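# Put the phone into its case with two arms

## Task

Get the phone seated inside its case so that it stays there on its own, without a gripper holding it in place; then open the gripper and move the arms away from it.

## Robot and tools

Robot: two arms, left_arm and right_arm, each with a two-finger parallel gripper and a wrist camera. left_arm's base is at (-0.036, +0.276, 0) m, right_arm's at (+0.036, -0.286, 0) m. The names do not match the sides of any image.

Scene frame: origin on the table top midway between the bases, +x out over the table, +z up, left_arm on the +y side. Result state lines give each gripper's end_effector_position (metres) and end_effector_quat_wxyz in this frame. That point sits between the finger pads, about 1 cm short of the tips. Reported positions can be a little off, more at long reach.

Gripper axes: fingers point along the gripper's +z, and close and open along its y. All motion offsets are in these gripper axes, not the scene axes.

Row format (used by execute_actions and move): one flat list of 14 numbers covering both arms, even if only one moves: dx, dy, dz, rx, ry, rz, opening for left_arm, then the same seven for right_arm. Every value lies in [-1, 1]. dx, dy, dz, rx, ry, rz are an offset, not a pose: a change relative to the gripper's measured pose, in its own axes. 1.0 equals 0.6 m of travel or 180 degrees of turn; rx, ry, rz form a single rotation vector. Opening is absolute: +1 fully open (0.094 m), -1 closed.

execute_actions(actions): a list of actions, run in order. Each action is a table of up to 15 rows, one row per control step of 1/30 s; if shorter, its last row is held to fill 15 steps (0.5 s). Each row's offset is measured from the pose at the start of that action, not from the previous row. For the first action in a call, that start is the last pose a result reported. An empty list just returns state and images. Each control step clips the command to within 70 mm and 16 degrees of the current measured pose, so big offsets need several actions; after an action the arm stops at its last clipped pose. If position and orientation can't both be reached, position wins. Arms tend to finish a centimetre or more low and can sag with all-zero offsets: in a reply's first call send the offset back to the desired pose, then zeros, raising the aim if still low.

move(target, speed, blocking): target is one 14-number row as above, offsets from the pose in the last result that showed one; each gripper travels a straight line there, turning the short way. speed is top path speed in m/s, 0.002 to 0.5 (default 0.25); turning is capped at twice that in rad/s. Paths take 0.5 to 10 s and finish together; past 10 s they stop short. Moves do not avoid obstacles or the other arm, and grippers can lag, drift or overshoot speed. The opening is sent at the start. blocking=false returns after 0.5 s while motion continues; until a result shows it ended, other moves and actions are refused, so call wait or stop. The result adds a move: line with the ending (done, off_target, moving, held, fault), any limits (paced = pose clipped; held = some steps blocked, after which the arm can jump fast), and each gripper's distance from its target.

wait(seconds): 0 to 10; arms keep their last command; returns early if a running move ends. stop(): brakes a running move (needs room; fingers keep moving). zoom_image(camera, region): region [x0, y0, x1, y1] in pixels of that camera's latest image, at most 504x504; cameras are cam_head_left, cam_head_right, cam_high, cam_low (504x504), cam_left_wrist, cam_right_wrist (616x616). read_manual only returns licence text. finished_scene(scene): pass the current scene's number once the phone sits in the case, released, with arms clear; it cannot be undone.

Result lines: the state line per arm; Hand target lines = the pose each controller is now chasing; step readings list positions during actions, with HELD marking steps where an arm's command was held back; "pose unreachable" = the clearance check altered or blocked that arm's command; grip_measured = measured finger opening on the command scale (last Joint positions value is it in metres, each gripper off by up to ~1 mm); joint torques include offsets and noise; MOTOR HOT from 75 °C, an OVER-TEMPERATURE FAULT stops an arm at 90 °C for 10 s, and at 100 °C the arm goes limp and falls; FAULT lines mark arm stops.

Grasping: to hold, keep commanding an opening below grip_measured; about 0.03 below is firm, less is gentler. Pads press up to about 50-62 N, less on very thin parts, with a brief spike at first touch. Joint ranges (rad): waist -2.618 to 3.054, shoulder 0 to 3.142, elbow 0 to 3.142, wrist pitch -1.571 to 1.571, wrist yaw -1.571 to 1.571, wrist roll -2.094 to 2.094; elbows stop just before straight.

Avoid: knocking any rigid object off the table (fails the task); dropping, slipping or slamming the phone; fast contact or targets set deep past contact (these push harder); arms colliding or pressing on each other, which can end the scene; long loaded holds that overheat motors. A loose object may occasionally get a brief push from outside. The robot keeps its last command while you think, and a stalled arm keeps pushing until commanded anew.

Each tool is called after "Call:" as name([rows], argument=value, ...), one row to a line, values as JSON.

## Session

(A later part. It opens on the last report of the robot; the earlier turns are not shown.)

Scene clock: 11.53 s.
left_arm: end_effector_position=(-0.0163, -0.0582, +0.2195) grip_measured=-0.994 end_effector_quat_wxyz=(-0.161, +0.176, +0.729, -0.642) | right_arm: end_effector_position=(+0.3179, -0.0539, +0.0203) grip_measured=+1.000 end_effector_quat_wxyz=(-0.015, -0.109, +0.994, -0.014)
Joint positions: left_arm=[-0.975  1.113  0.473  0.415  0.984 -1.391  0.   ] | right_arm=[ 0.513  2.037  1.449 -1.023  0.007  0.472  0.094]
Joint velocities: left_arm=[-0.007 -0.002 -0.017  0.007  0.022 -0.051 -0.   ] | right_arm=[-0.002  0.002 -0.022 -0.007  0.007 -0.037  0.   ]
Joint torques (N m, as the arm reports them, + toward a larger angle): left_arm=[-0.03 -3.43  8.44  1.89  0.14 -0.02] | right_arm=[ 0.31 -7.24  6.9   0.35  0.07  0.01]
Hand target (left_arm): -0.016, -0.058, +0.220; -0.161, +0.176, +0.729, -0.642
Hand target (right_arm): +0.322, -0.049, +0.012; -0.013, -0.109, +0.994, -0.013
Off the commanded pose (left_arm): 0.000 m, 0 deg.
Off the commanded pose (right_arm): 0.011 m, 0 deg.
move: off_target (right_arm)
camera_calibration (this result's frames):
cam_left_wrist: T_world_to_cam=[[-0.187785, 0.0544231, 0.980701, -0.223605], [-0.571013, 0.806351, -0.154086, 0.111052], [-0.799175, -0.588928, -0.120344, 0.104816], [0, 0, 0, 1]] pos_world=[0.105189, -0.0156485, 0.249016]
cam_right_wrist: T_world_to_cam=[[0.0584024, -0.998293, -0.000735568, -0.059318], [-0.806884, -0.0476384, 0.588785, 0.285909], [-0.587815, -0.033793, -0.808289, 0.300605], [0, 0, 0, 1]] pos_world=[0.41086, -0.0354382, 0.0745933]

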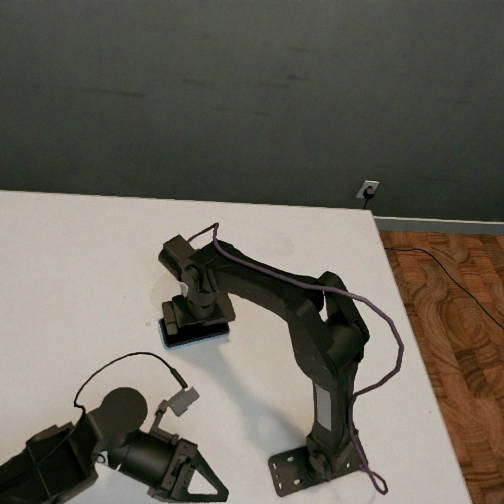

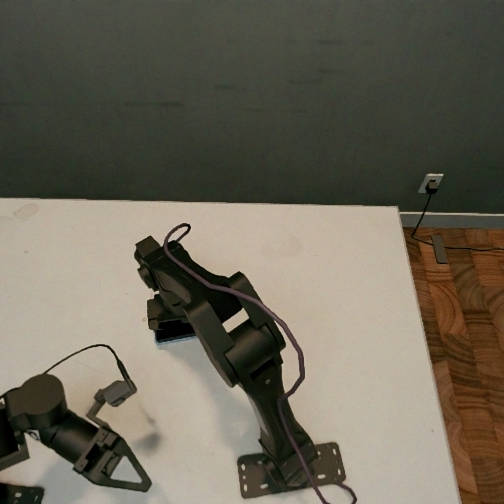

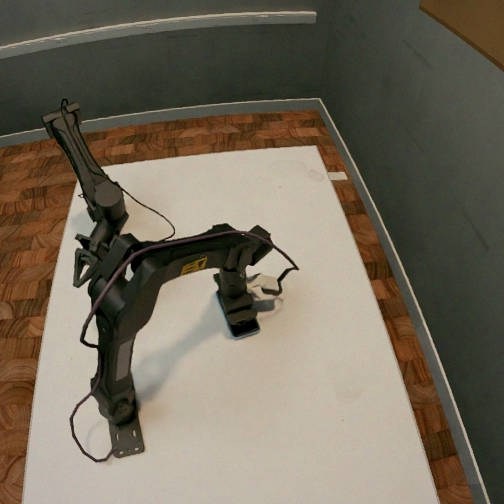

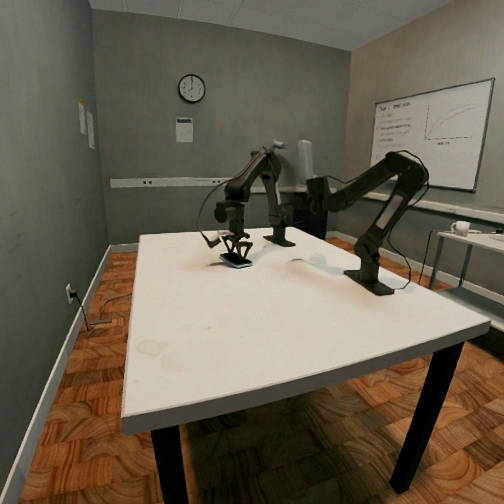

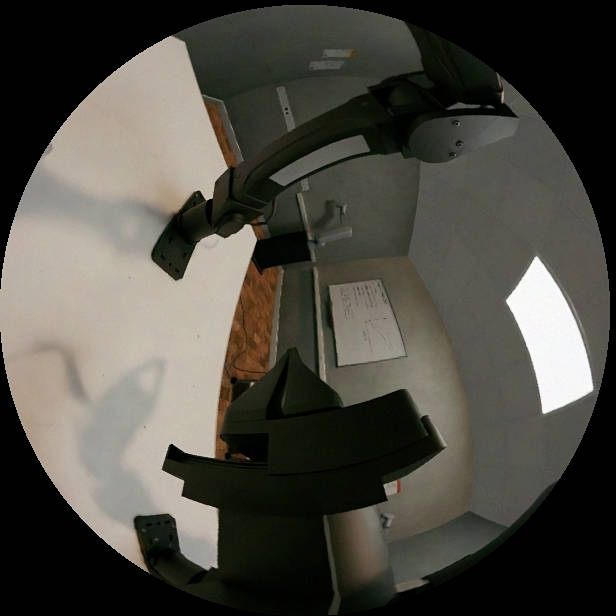

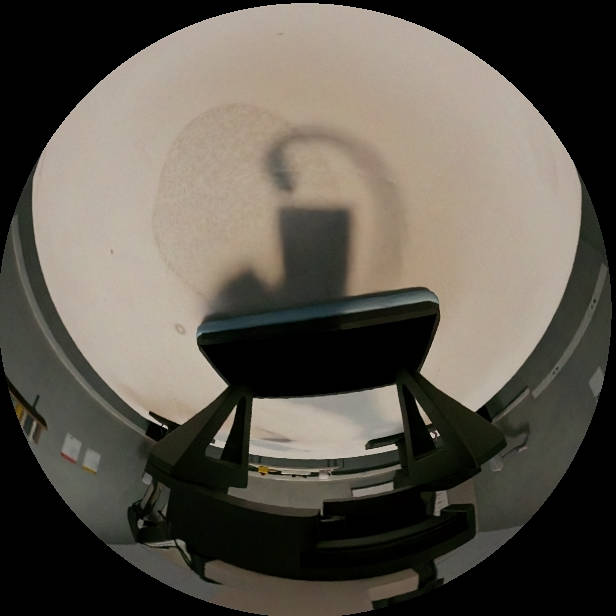

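Call:
move(target=[0,0,0,0,0,0,-1,0,0,0.05,0,0,0,1], speed=0.02)

Call:
zoom_image(camera="cam_low", region=[200, 220, 270, 280])

Call:
zoom_image(camera="cam_right_wrist", region=[180, 260, 460, 440])

Scene clock: 13.57 s.
left_arm: end_effector_position=(-0.0163, -0.0582, +0.2195) grip_measured=-0.994 end_effector_quat_wxyz=(-0.161, +0.176, +0.729, -0.642) | right_arm: end_effector_position=(+0.3184, -0.0536, +0.0146) grip_measured=+1.000 end_effector_quat_wxyz=(-0.011, -0.108, +0.994, -0.010)
Joint positions: left_arm=[-0.975  1.113  0.473  0.415  0.984 -1.391  0.   ] | right_arm=[ 0.512  2.037  1.426 -0.989  0.005  0.472  0.094]
Joint velocities: left_arm=[ 0.017  0.012 -0.002 -0.007 -0.022 -0.037  0.001] | right_arm=[ 0.012 -0.002 -0.017  0.066  0.066 -0.051  0.   ]
Joint torques (N m, as the arm reports them, + toward a larger angle): left_arm=[-0.02 -3.38  8.44  1.9   0.13 -0.01] | right_arm=[-0.11 -6.67  2.19  0.83  0.07 -0.03]
Hand target (left_arm): -0.016, -0.058, +0.220; -0.161, +0.176, +0.729, -0.642
Hand target (right_arm): +0.316, -0.056, -0.008; -0.016, -0.108, +0.994, -0.014
Off the commanded pose (left_arm): 0.000 m, 0 deg.
Off the commanded pose (right_arm): 0.024 m, 1 deg.
move: off_target (right_arm)
camera_calibration (this result's frames):
cam_left_wrist: T_world_to_cam=[[-0.187785, 0.0544231, 0.980701, -0.223605], [-0.571013, 0.806351, -0.154086, 0.111052], [-0.799175, -0.588928, -0.120344, 0.104816], [0, 0, 0, 1]] pos_world=[0.105189, -0.0156485, 0.249016]
cam_right_wrist: T_world_to_cam=[[0.0576091, -0.9983, -0.00881152, -0.0586326], [-0.81121, -0.0519536, 0.582442, 0.290956], [-0.58191, -0.026406, -0.812824, 0.294928], [0, 0, 0, 1]] pos_world=[0.411026, -0.0356289, 0.0697428]

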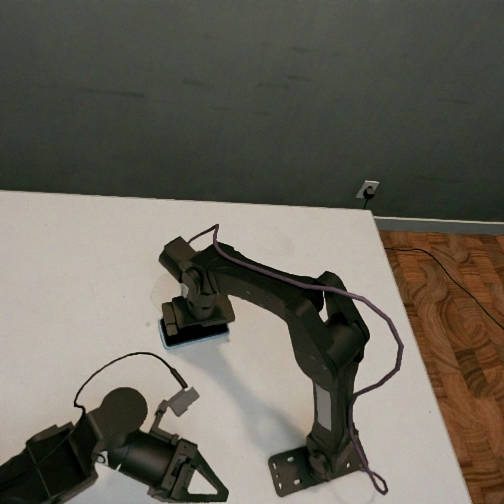

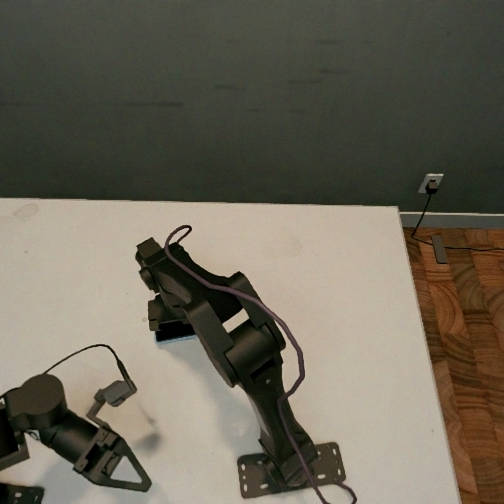

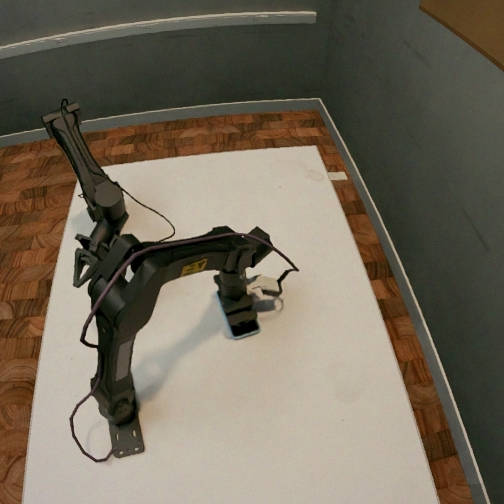

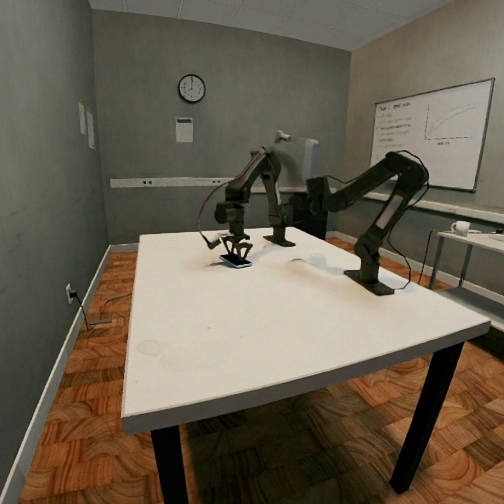

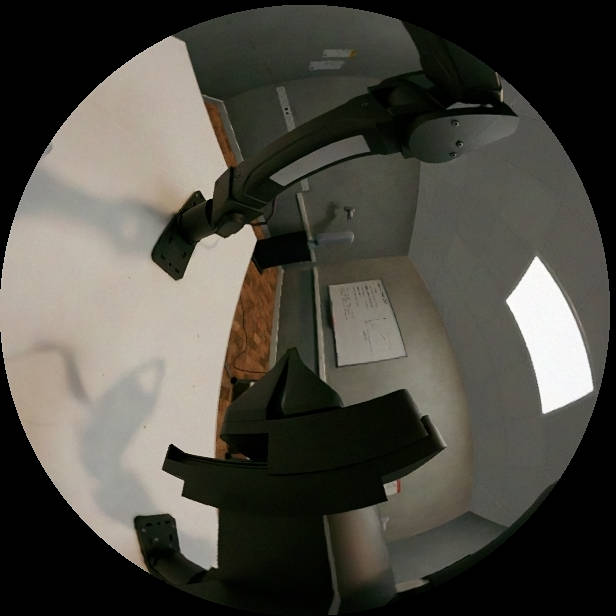

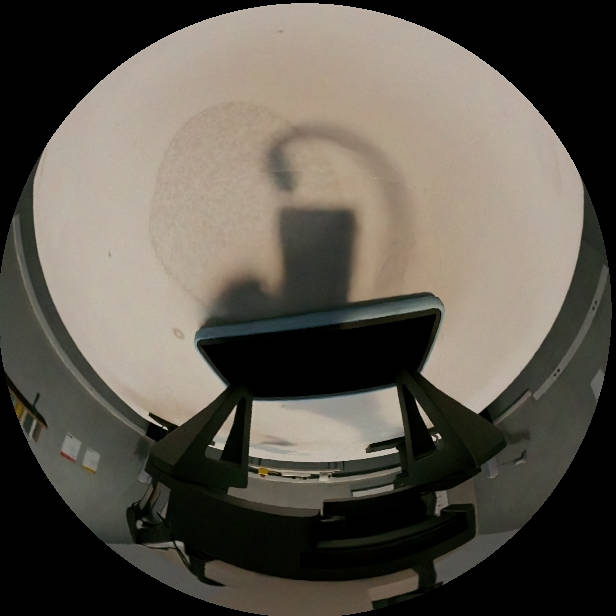

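Region (200, 220, 270, 280) of cam_low's 504x504 image, scaled by 7.200, with more detail than that image has; it fills the top 432 rows of this view, and the rest is white.

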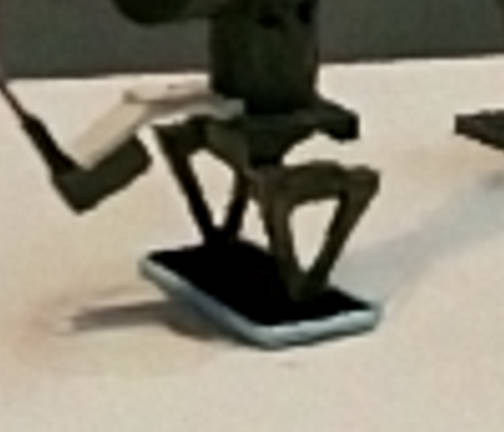

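Region (180, 260, 460, 440) of cam_right_wrist's 616x616 image, scaled by 1.800, with more detail than that image has; it fills the top 324 rows of this view, and the rest is white.

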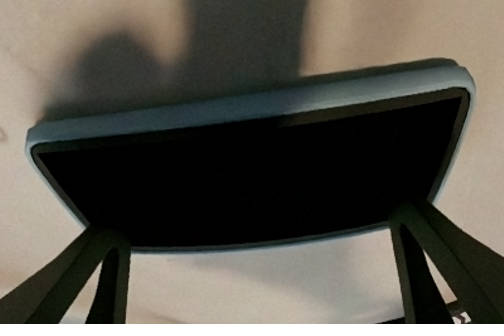

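Call:
move(target=[0,0,0,0,0,0,-1,0,0,-0.15,0,0,0,1], speed=0.15)

Call:
zoom_image(camera="cam_low", region=[200, 230, 270, 280])

Call:
zoom_image(camera="cam_right_wrist", region=[160, 200, 460, 400])

Call:
zoom_image(camera="cam_high", region=[200, 270, 280, 350])

Scene clock: 15.00 s.
left_arm: end_effector_position=(-0.0163, -0.0582, +0.2195) grip_measured=-0.994 end_effector_quat_wxyz=(-0.161, +0.176, +0.729, -0.642) | right_arm: end_effector_position=(+0.3155, -0.0560, +0.0894) grip_measured=+1.000 end_effector_quat_wxyz=(-0.026, -0.108, +0.994, -0.020)
Joint positions: left_arm=[-0.975  1.113  0.473  0.415  0.984 -1.391  0.   ] | right_arm=[ 0.512  1.991  1.662 -1.308  0.005  0.472  0.094]
Joint velocities: left_arm=[-0.007 -0.012  0.012 -0.051 -0.007 -0.066  0.   ] | right_arm=[ 0.002 -0.012  0.007  0.081 -0.022 -0.022  0.   ]
Joint torques (N m, as the arm reports them, + toward a larger angle): left_arm=[-0.03 -3.4   8.46  1.9   0.13 -0.01] | right_arm=[  0.14 -10.81   8.8   -0.08   0.07   0.03]
Hand target (left_arm): -0.016, -0.058, +0.220; -0.161, +0.176, +0.729, -0.642
Hand target (right_arm): +0.319, -0.052, +0.104; -0.011, -0.108, +0.994, -0.010
Off the commanded pose (left_arm): 0.000 m, 0 deg.
Off the commanded pose (right_arm): 0.016 m, 2 deg.
move: off_target (right_arm)
camera_calibration (this result's frames):
cam_left_wrist: T_world_to_cam=[[-0.187785, 0.0544231, 0.980701, -0.223605], [-0.571013, 0.806351, -0.154086, 0.111052], [-0.799175, -0.588928, -0.120344, 0.104816], [0, 0, 0, 1]] pos_world=[0.105189, -0.0156485, 0.249016]
cam_right_wrist: T_world_to_cam=[[0.0576616, -0.998257, 0.012567, -0.0621453], [-0.794581, -0.0382685, 0.605951, 0.238264], [-0.604414, -0.0449256, -0.795403, 0.358502], [0, 0, 0, 1]] pos_world=[0.409587, -0.0368131, 0.141558]

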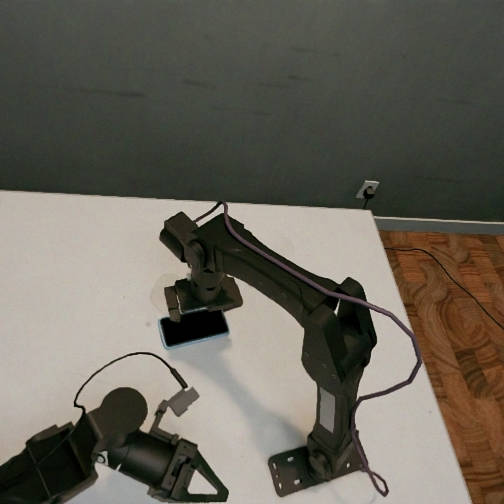

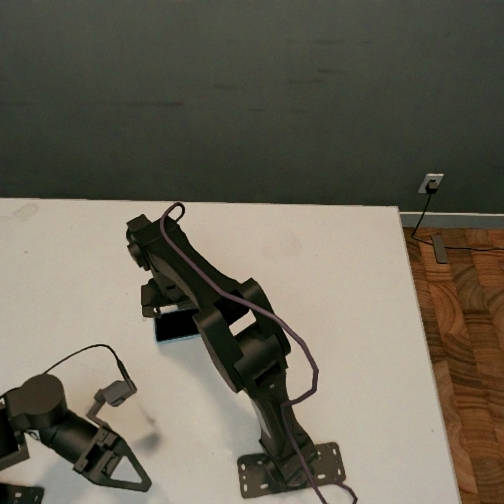

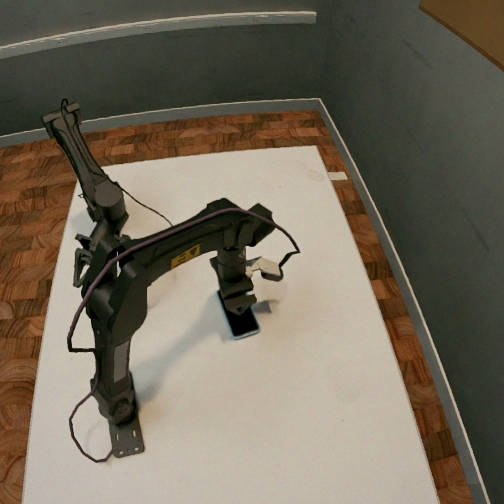

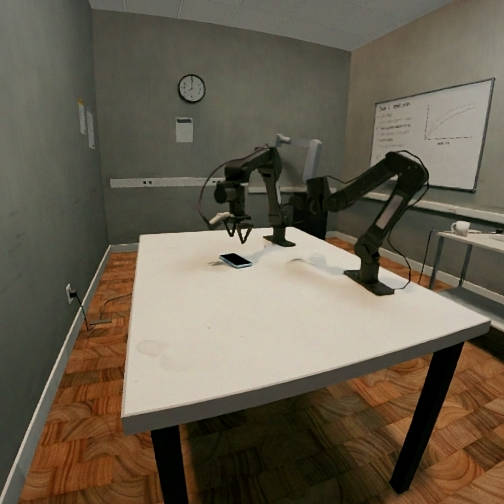

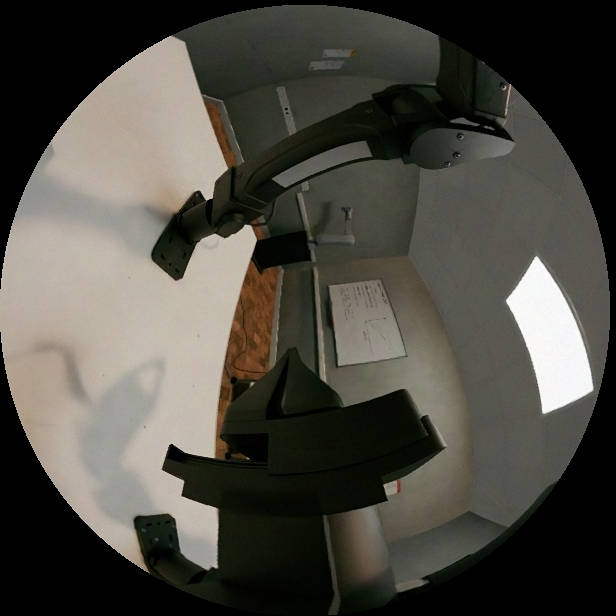

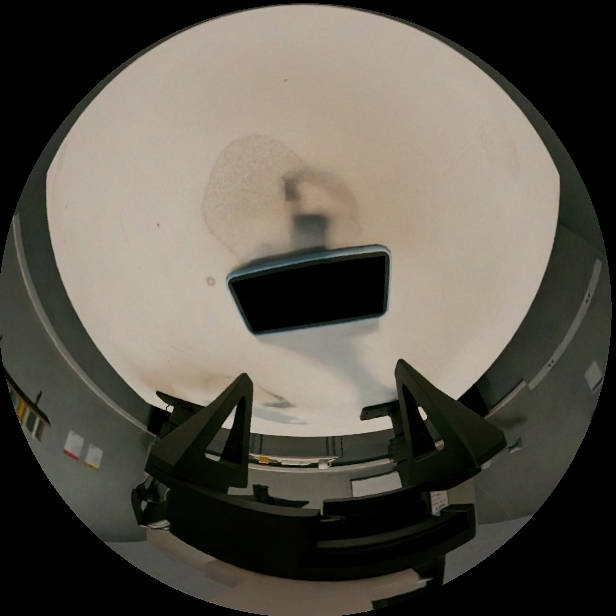

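Region (200, 230, 270, 280) of cam_low's 504x504 image, scaled by 7.200, with more detail than that image has; it fills the top 360 rows of this view, and the rest is white.

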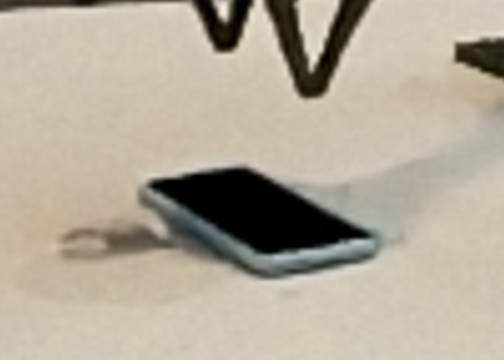

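Region (160, 200, 460, 400) of cam_right_wrist's 616x616 image, scaled by 1.680, with more detail than that image has.

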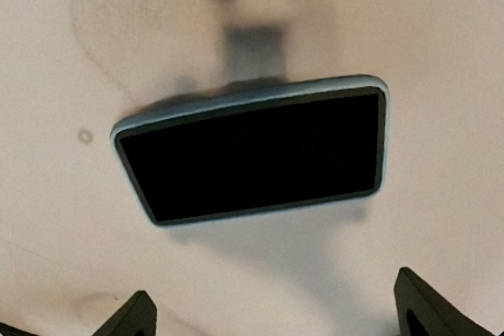

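Region (200, 270, 280, 350) of cam_high's 504x504 image, scaled by 6.300, with more detail than that image has.

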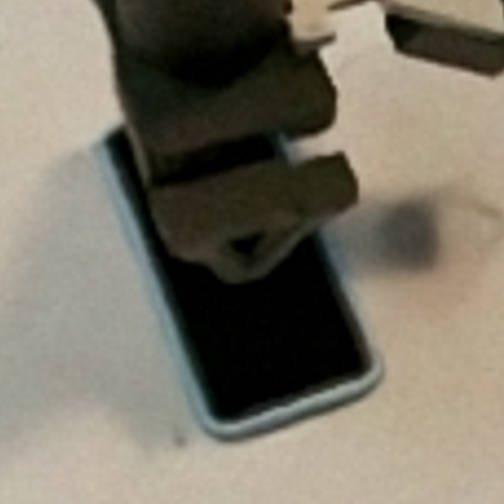

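Call:
move(target=[0,0,0,0,0,0,-1,0.2,-0.2,-0.1,0,0,0,1])

Call:
zoom_image(camera="cam_head_left", region=[140, 290, 250, 360])

Call:
zoom_image(camera="cam_high", region=[200, 270, 280, 350])

Scene clock: 16.47 s.
left_arm: end_effector_position=(-0.0163, -0.0582, +0.2195) grip_measured=-0.994 end_effector_quat_wxyz=(-0.161, +0.176, +0.729, -0.642) | right_arm: end_effector_position=(+0.2301, -0.1880, +0.1580) grip_measured=+1.000 end_effector_quat_wxyz=(-0.022, -0.106, +0.994, -0.011)
Joint positions: left_arm=[-0.975  1.113  0.473  0.415  0.984 -1.391  0.   ] | right_arm=[ 0.291  1.416  1.282 -1.485  0.005  0.255  0.094]
Joint velocities: left_arm=[-0.007  0.007 -0.007 -0.037 -0.007  0.037 -0.001] | right_arm=[-0.002  0.002  0.022 -0.066  0.037 -0.066  0.   ]
Joint torques (N m, as the arm reports them, + toward a larger angle): left_arm=[-0.01 -3.37  8.43  1.89  0.14 -0.02] | right_arm=[-0.89 -5.33  4.78 -0.03  0.15 -0.12]
Hand target (left_arm): -0.016, -0.058, +0.220; -0.161, +0.176, +0.729, -0.642
Hand target (right_arm): +0.225, -0.194, +0.158; -0.027, -0.108, +0.994, -0.016
Off the commanded pose (left_arm): 0.000 m, 0 deg.
Off the commanded pose (right_arm): 0.009 m, 1 deg.
move: done
camera_calibration (this result's frames):
cam_left_wrist: T_world_to_cam=[[-0.187785, 0.0544231, 0.980701, -0.223605], [-0.571013, 0.806351, -0.154086, 0.111052], [-0.799175, -0.588928, -0.120344, 0.104816], [0, 0, 0, 1]] pos_world=[0.105189, -0.0156485, 0.249016]
cam_right_wrist: T_world_to_cam=[[0.0531063, -0.99857, -0.00610407, -0.185975], [-0.798803, -0.0461488, 0.59982, 0.124323], [-0.599244, -0.0269783, -0.800112, 0.358467], [0, 0, 0, 1]] pos_world=[0.323996, -0.1703, 0.211107]

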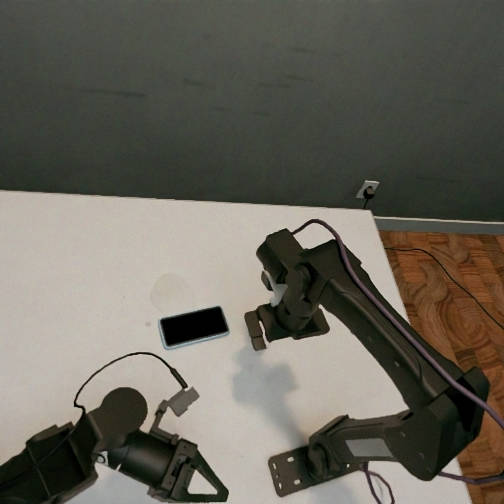

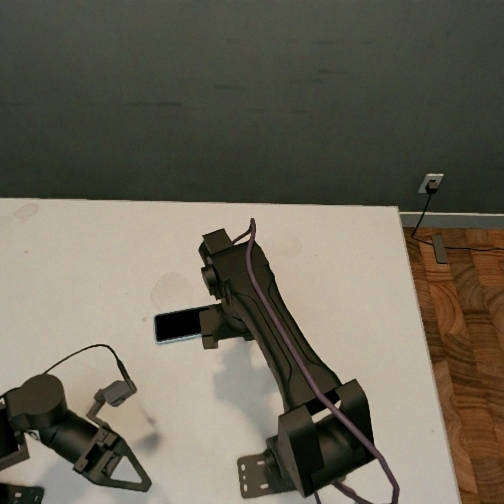

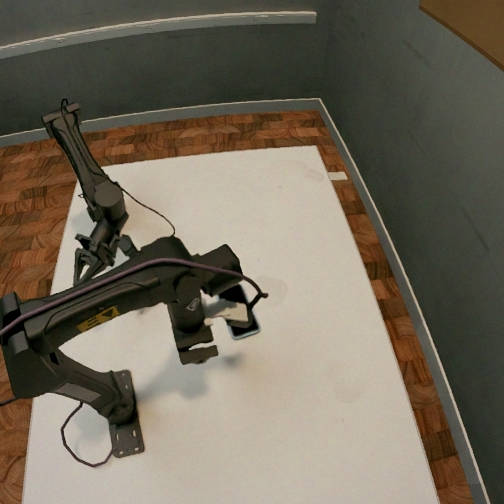

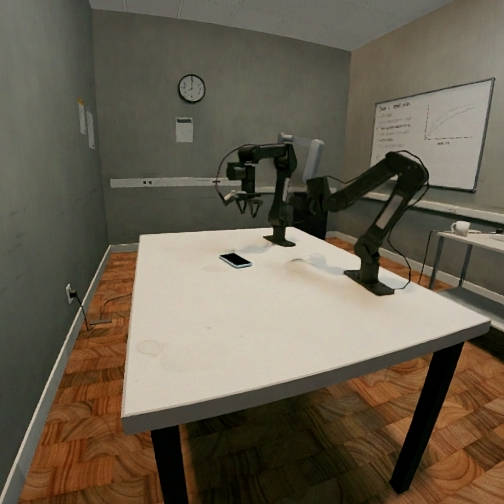

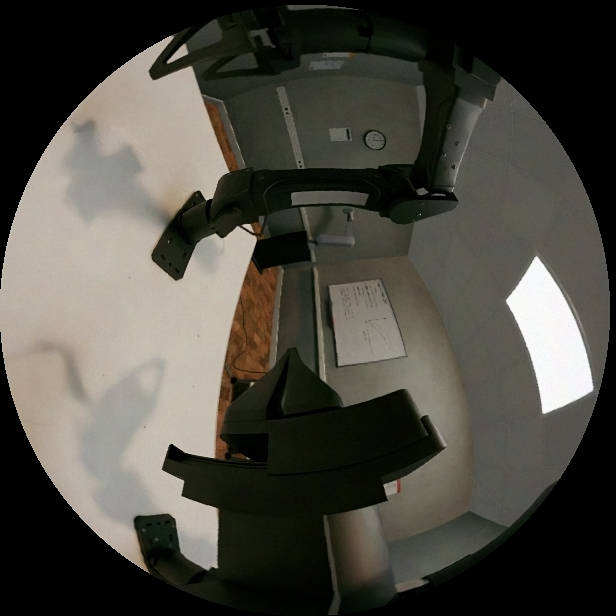

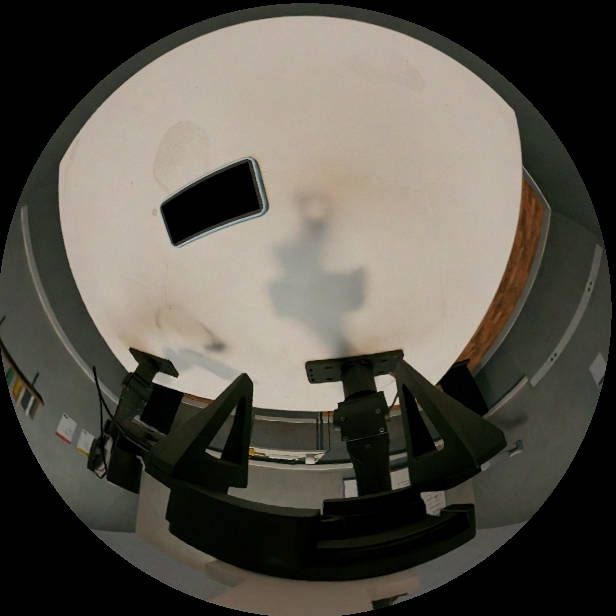

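Region (140, 290, 250, 360) of cam_head_left's 504x504 image, scaled by 4.582, with more detail than that image has; it fills the top 321 rows of this view, and the rest is white.

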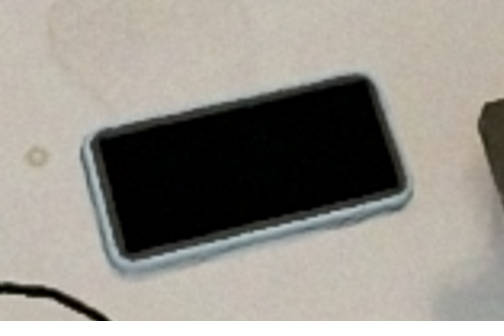

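Region (200, 270, 280, 350) of cam_high's 504x504 image, scaled by 6.300, with more detail than that image has.

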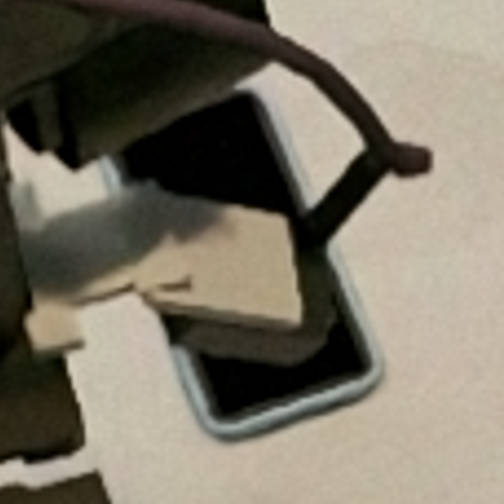

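Call:
zoom_image(camera="cam_right_wrist", region=[140, 140, 290, 260])

Call:
zoom_image(camera="cam_low", region=[210, 245, 260, 275])

Call:
zoom_image(camera="cam_head_right", region=[140, 295, 230, 355])

Region (140, 140, 290, 260) of cam_right_wrist's 616x616 image, scaled by 3.360, with more detail than that image has; it fills the top 403 rows of this view, and the rest is white.

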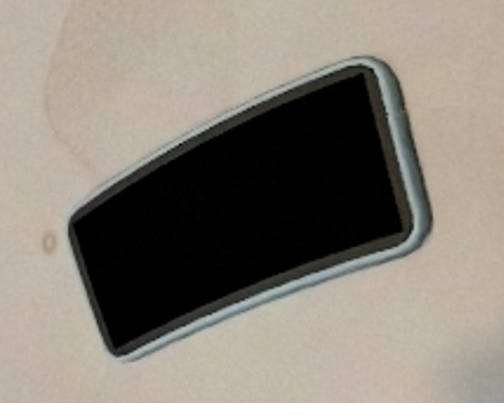

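Region (210, 245, 260, 275) of cam_low's 504x504 image, scaled by 10.080, with more detail than that image has; it fills the top 302 rows of this view, and the rest is white.

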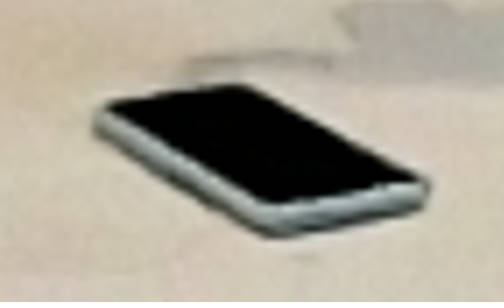

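Region (140, 295, 230, 355) of cam_head_right's 504x504 image, scaled by 5.600, with more detail than that image has.

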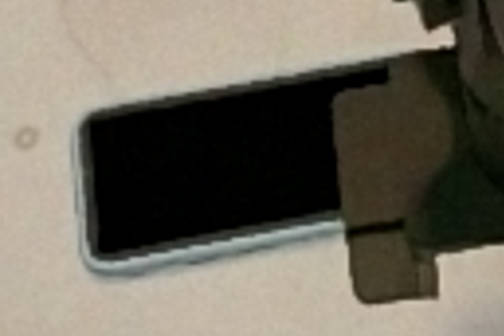

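Call:
move(target=[0,0,0,0,0,0,-1,-0.202,0.193,0.183,0,0,0,1])

Call:
move(target=[0,0,0,0,0,0,-1,0,0,0.11,0,0,0,1], speed=0.04)

Scene clock: 18.43 s.
left_arm: end_effector_position=(-0.0163, -0.0582, +0.2195) grip_measured=-0.994 end_effector_quat_wxyz=(-0.161, +0.176, +0.729, -0.642) | right_arm: end_effector_position=(+0.3112, -0.0672, +0.0317) grip_measured=+1.000 end_effector_quat_wxyz=(-0.047, -0.109, +0.992, -0.032)
Joint positions: left_arm=[-0.975  1.113  0.473  0.415  0.984 -1.391  0.   ] | right_arm=[ 0.495  2.042  1.499 -1.141  0.004  0.452  0.094]
Joint velocities: left_arm=[-0.002 -0.007  0.022  0.007 -0.007  0.037 -0.   ] | right_arm=[-0.012 -0.002  0.007  0.037  0.007  0.007  0.   ]
Joint torques (N m, as the arm reports them, + toward a larger angle): left_arm=[ 0.   -3.42  8.46  1.9   0.13 -0.02] | right_arm=[  0.39 -10.36   8.76   0.14   0.06   0.1 ]
Hand target (left_arm): -0.016, -0.058, +0.220; -0.161, +0.176, +0.729, -0.642
Hand target (right_arm): +0.322, -0.055, +0.043; -0.021, -0.106, +0.994, -0.014
Off the commanded pose (left_arm): 0.000 m, 0 deg.
Off the commanded pose (right_arm): 0.019 m, 4 deg.
move: off_target (right_arm)
camera_calibration (this result's frames):
cam_left_wrist: T_world_to_cam=[[-0.187785, 0.0544231, 0.980701, -0.223605], [-0.571013, 0.806351, -0.154086, 0.111052], [-0.799175, -0.588928, -0.120344, 0.104816], [0, 0, 0, 1]] pos_world=[0.105189, -0.0156485, 0.249016]
cam_right_wrist: T_world_to_cam=[[0.0607778, -0.997412, 0.0384051, -0.0741079], [-0.769901, -0.0223571, 0.637771, 0.261854], [-0.635262, -0.0683305, -0.769268, 0.316695], [0, 0, 0, 1]] pos_world=[0.40729, -0.0464219, 0.0794662]

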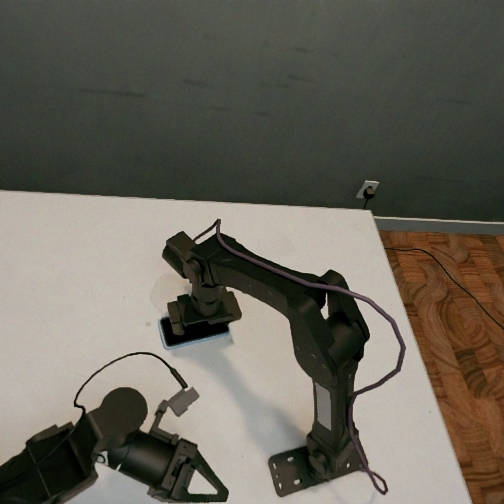

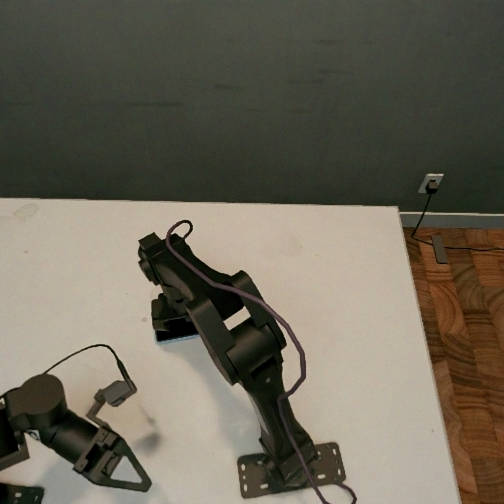

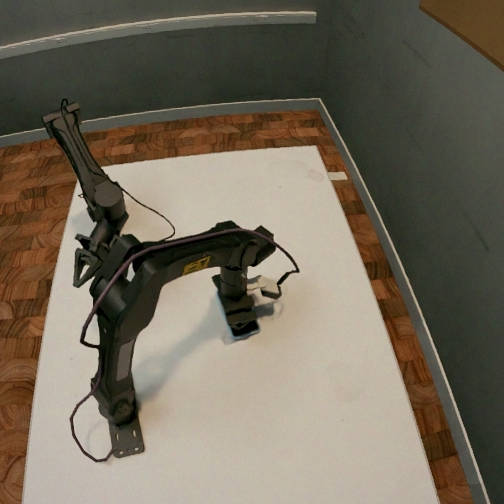

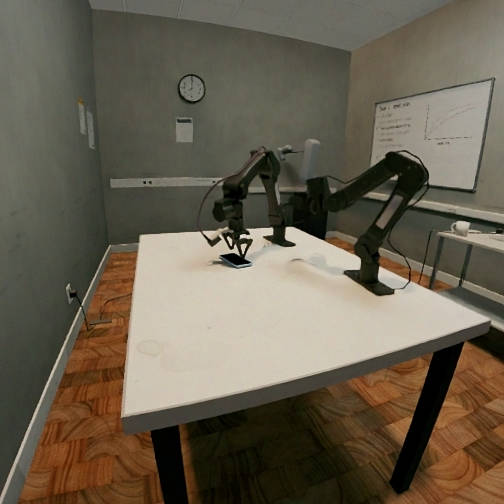

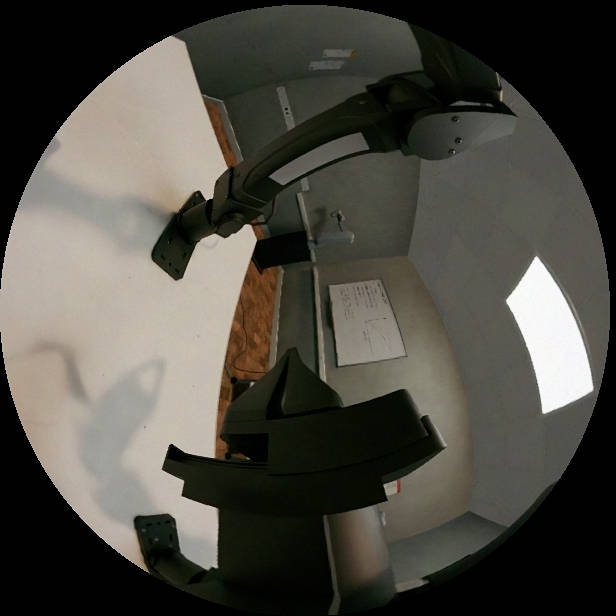

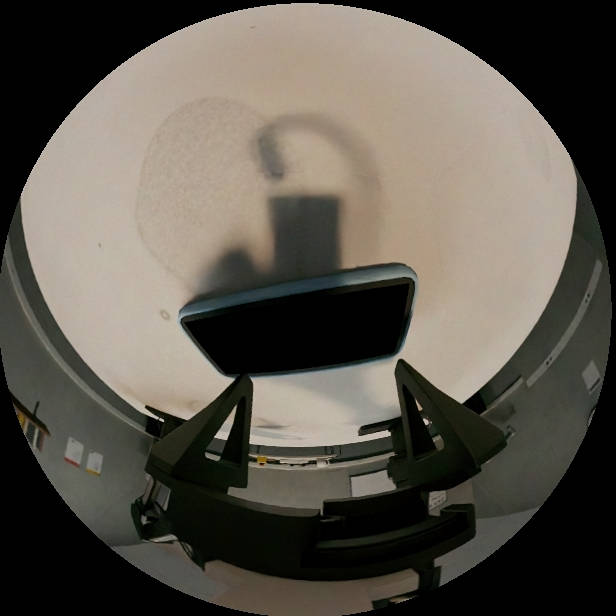

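Scene clock: 20.30 s.
left_arm: end_effector_position=(-0.0163, -0.0582, +0.2195) grip_measured=-0.994 end_effector_quat_wxyz=(-0.161, +0.176, +0.729, -0.642) | right_arm: end_effector_position=(+0.3077, -0.0699, +0.0135) grip_measured=+1.000 end_effector_quat_wxyz=(-0.040, -0.108, +0.993, -0.015)
Joint positions: left_arm=[-0.975  1.113  0.473  0.415  0.984 -1.391  0.   ] | right_arm=[ 0.484  2.022  1.395 -1.028 -0.018  0.443  0.094]
Joint velocities: left_arm=[ 0.002 -0.002 -0.022  0.007  0.037 -0.022 -0.   ] | right_arm=[-0.007 -0.007 -0.032 -0.022 -0.022  0.051  0.   ]
Joint torques (N m, as the arm reports them, + toward a larger angle): left_arm=[ 0.   -3.4   8.44  1.9   0.12 -0.02] | right_arm=[ 0.65 -3.28 -0.14  1.21  0.28  0.11]
Hand target (left_arm): -0.016, -0.058, +0.220; -0.161, +0.176, +0.729, -0.642
Hand target (right_arm): +0.303, -0.075, -0.029; -0.050, -0.109, +0.992, -0.033
Off the commanded pose (left_arm): 0.000 m, 0 deg.
Off the commanded pose (right_arm): 0.047 m, 2 deg.
move: off_target (right_arm)
camera_calibration (this result's frames):
cam_left_wrist: T_world_to_cam=[[-0.187785, 0.0544231, 0.980701, -0.223605], [-0.571013, 0.806351, -0.154086, 0.111052], [-0.799175, -0.588928, -0.120344, 0.104816], [0, 0, 0, 1]] pos_world=[0.105189, -0.0156485, 0.249016]
cam_right_wrist: T_world_to_cam=[[0.0568981, -0.998375, 0.00320318, -0.0742679], [-0.776205, -0.0422181, 0.629066, 0.271358], [-0.627908, -0.038279, -0.777345, 0.300213], [0, 0, 0, 1]] pos_world=[0.403361, -0.0511991, 0.0629049]

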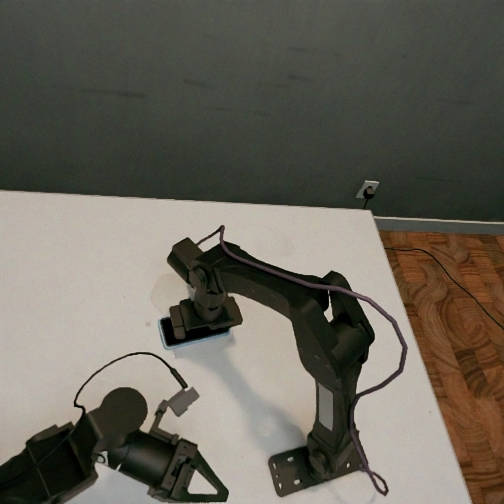

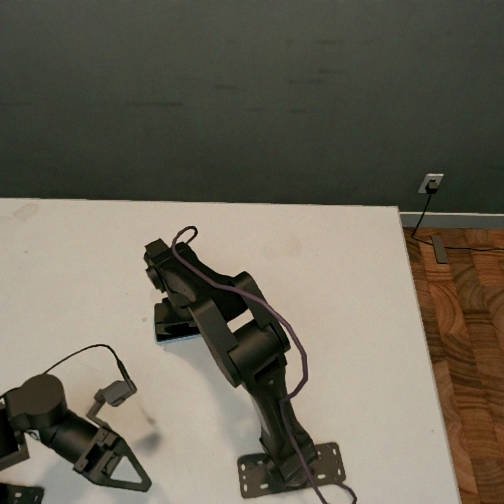

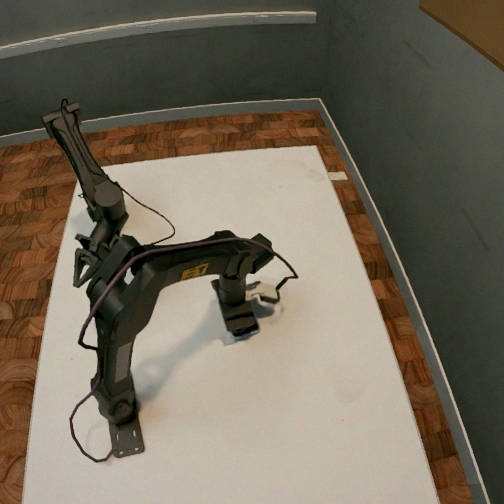

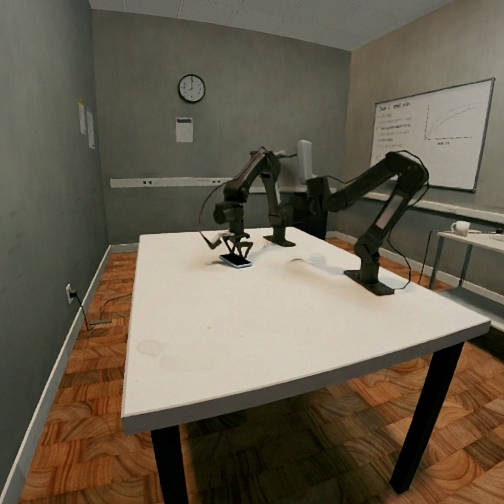

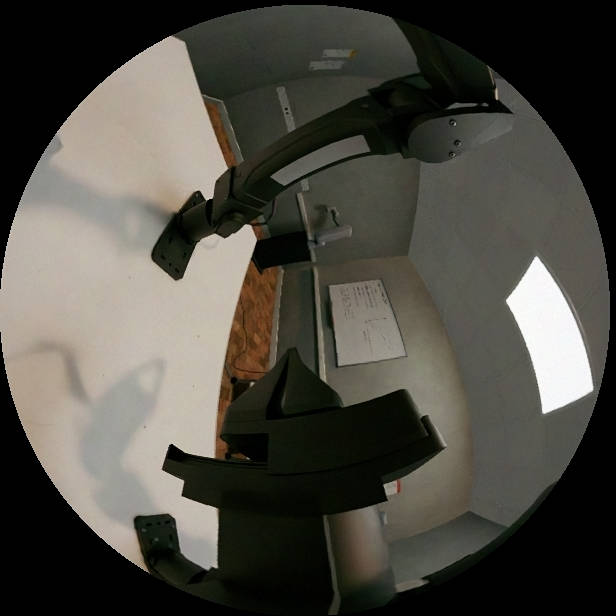

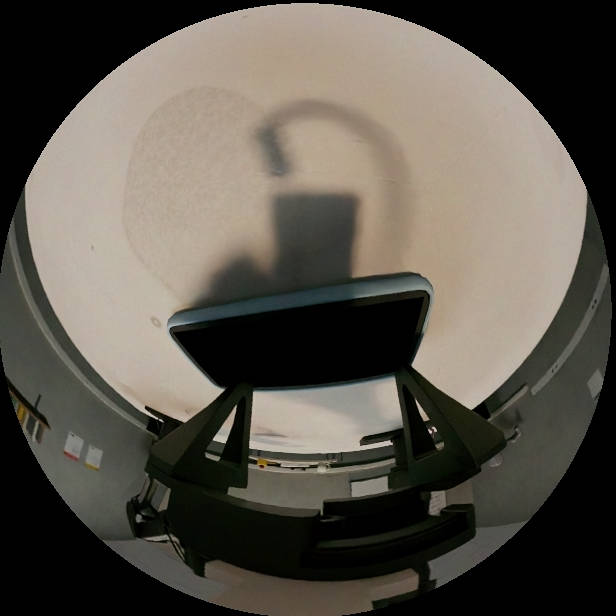

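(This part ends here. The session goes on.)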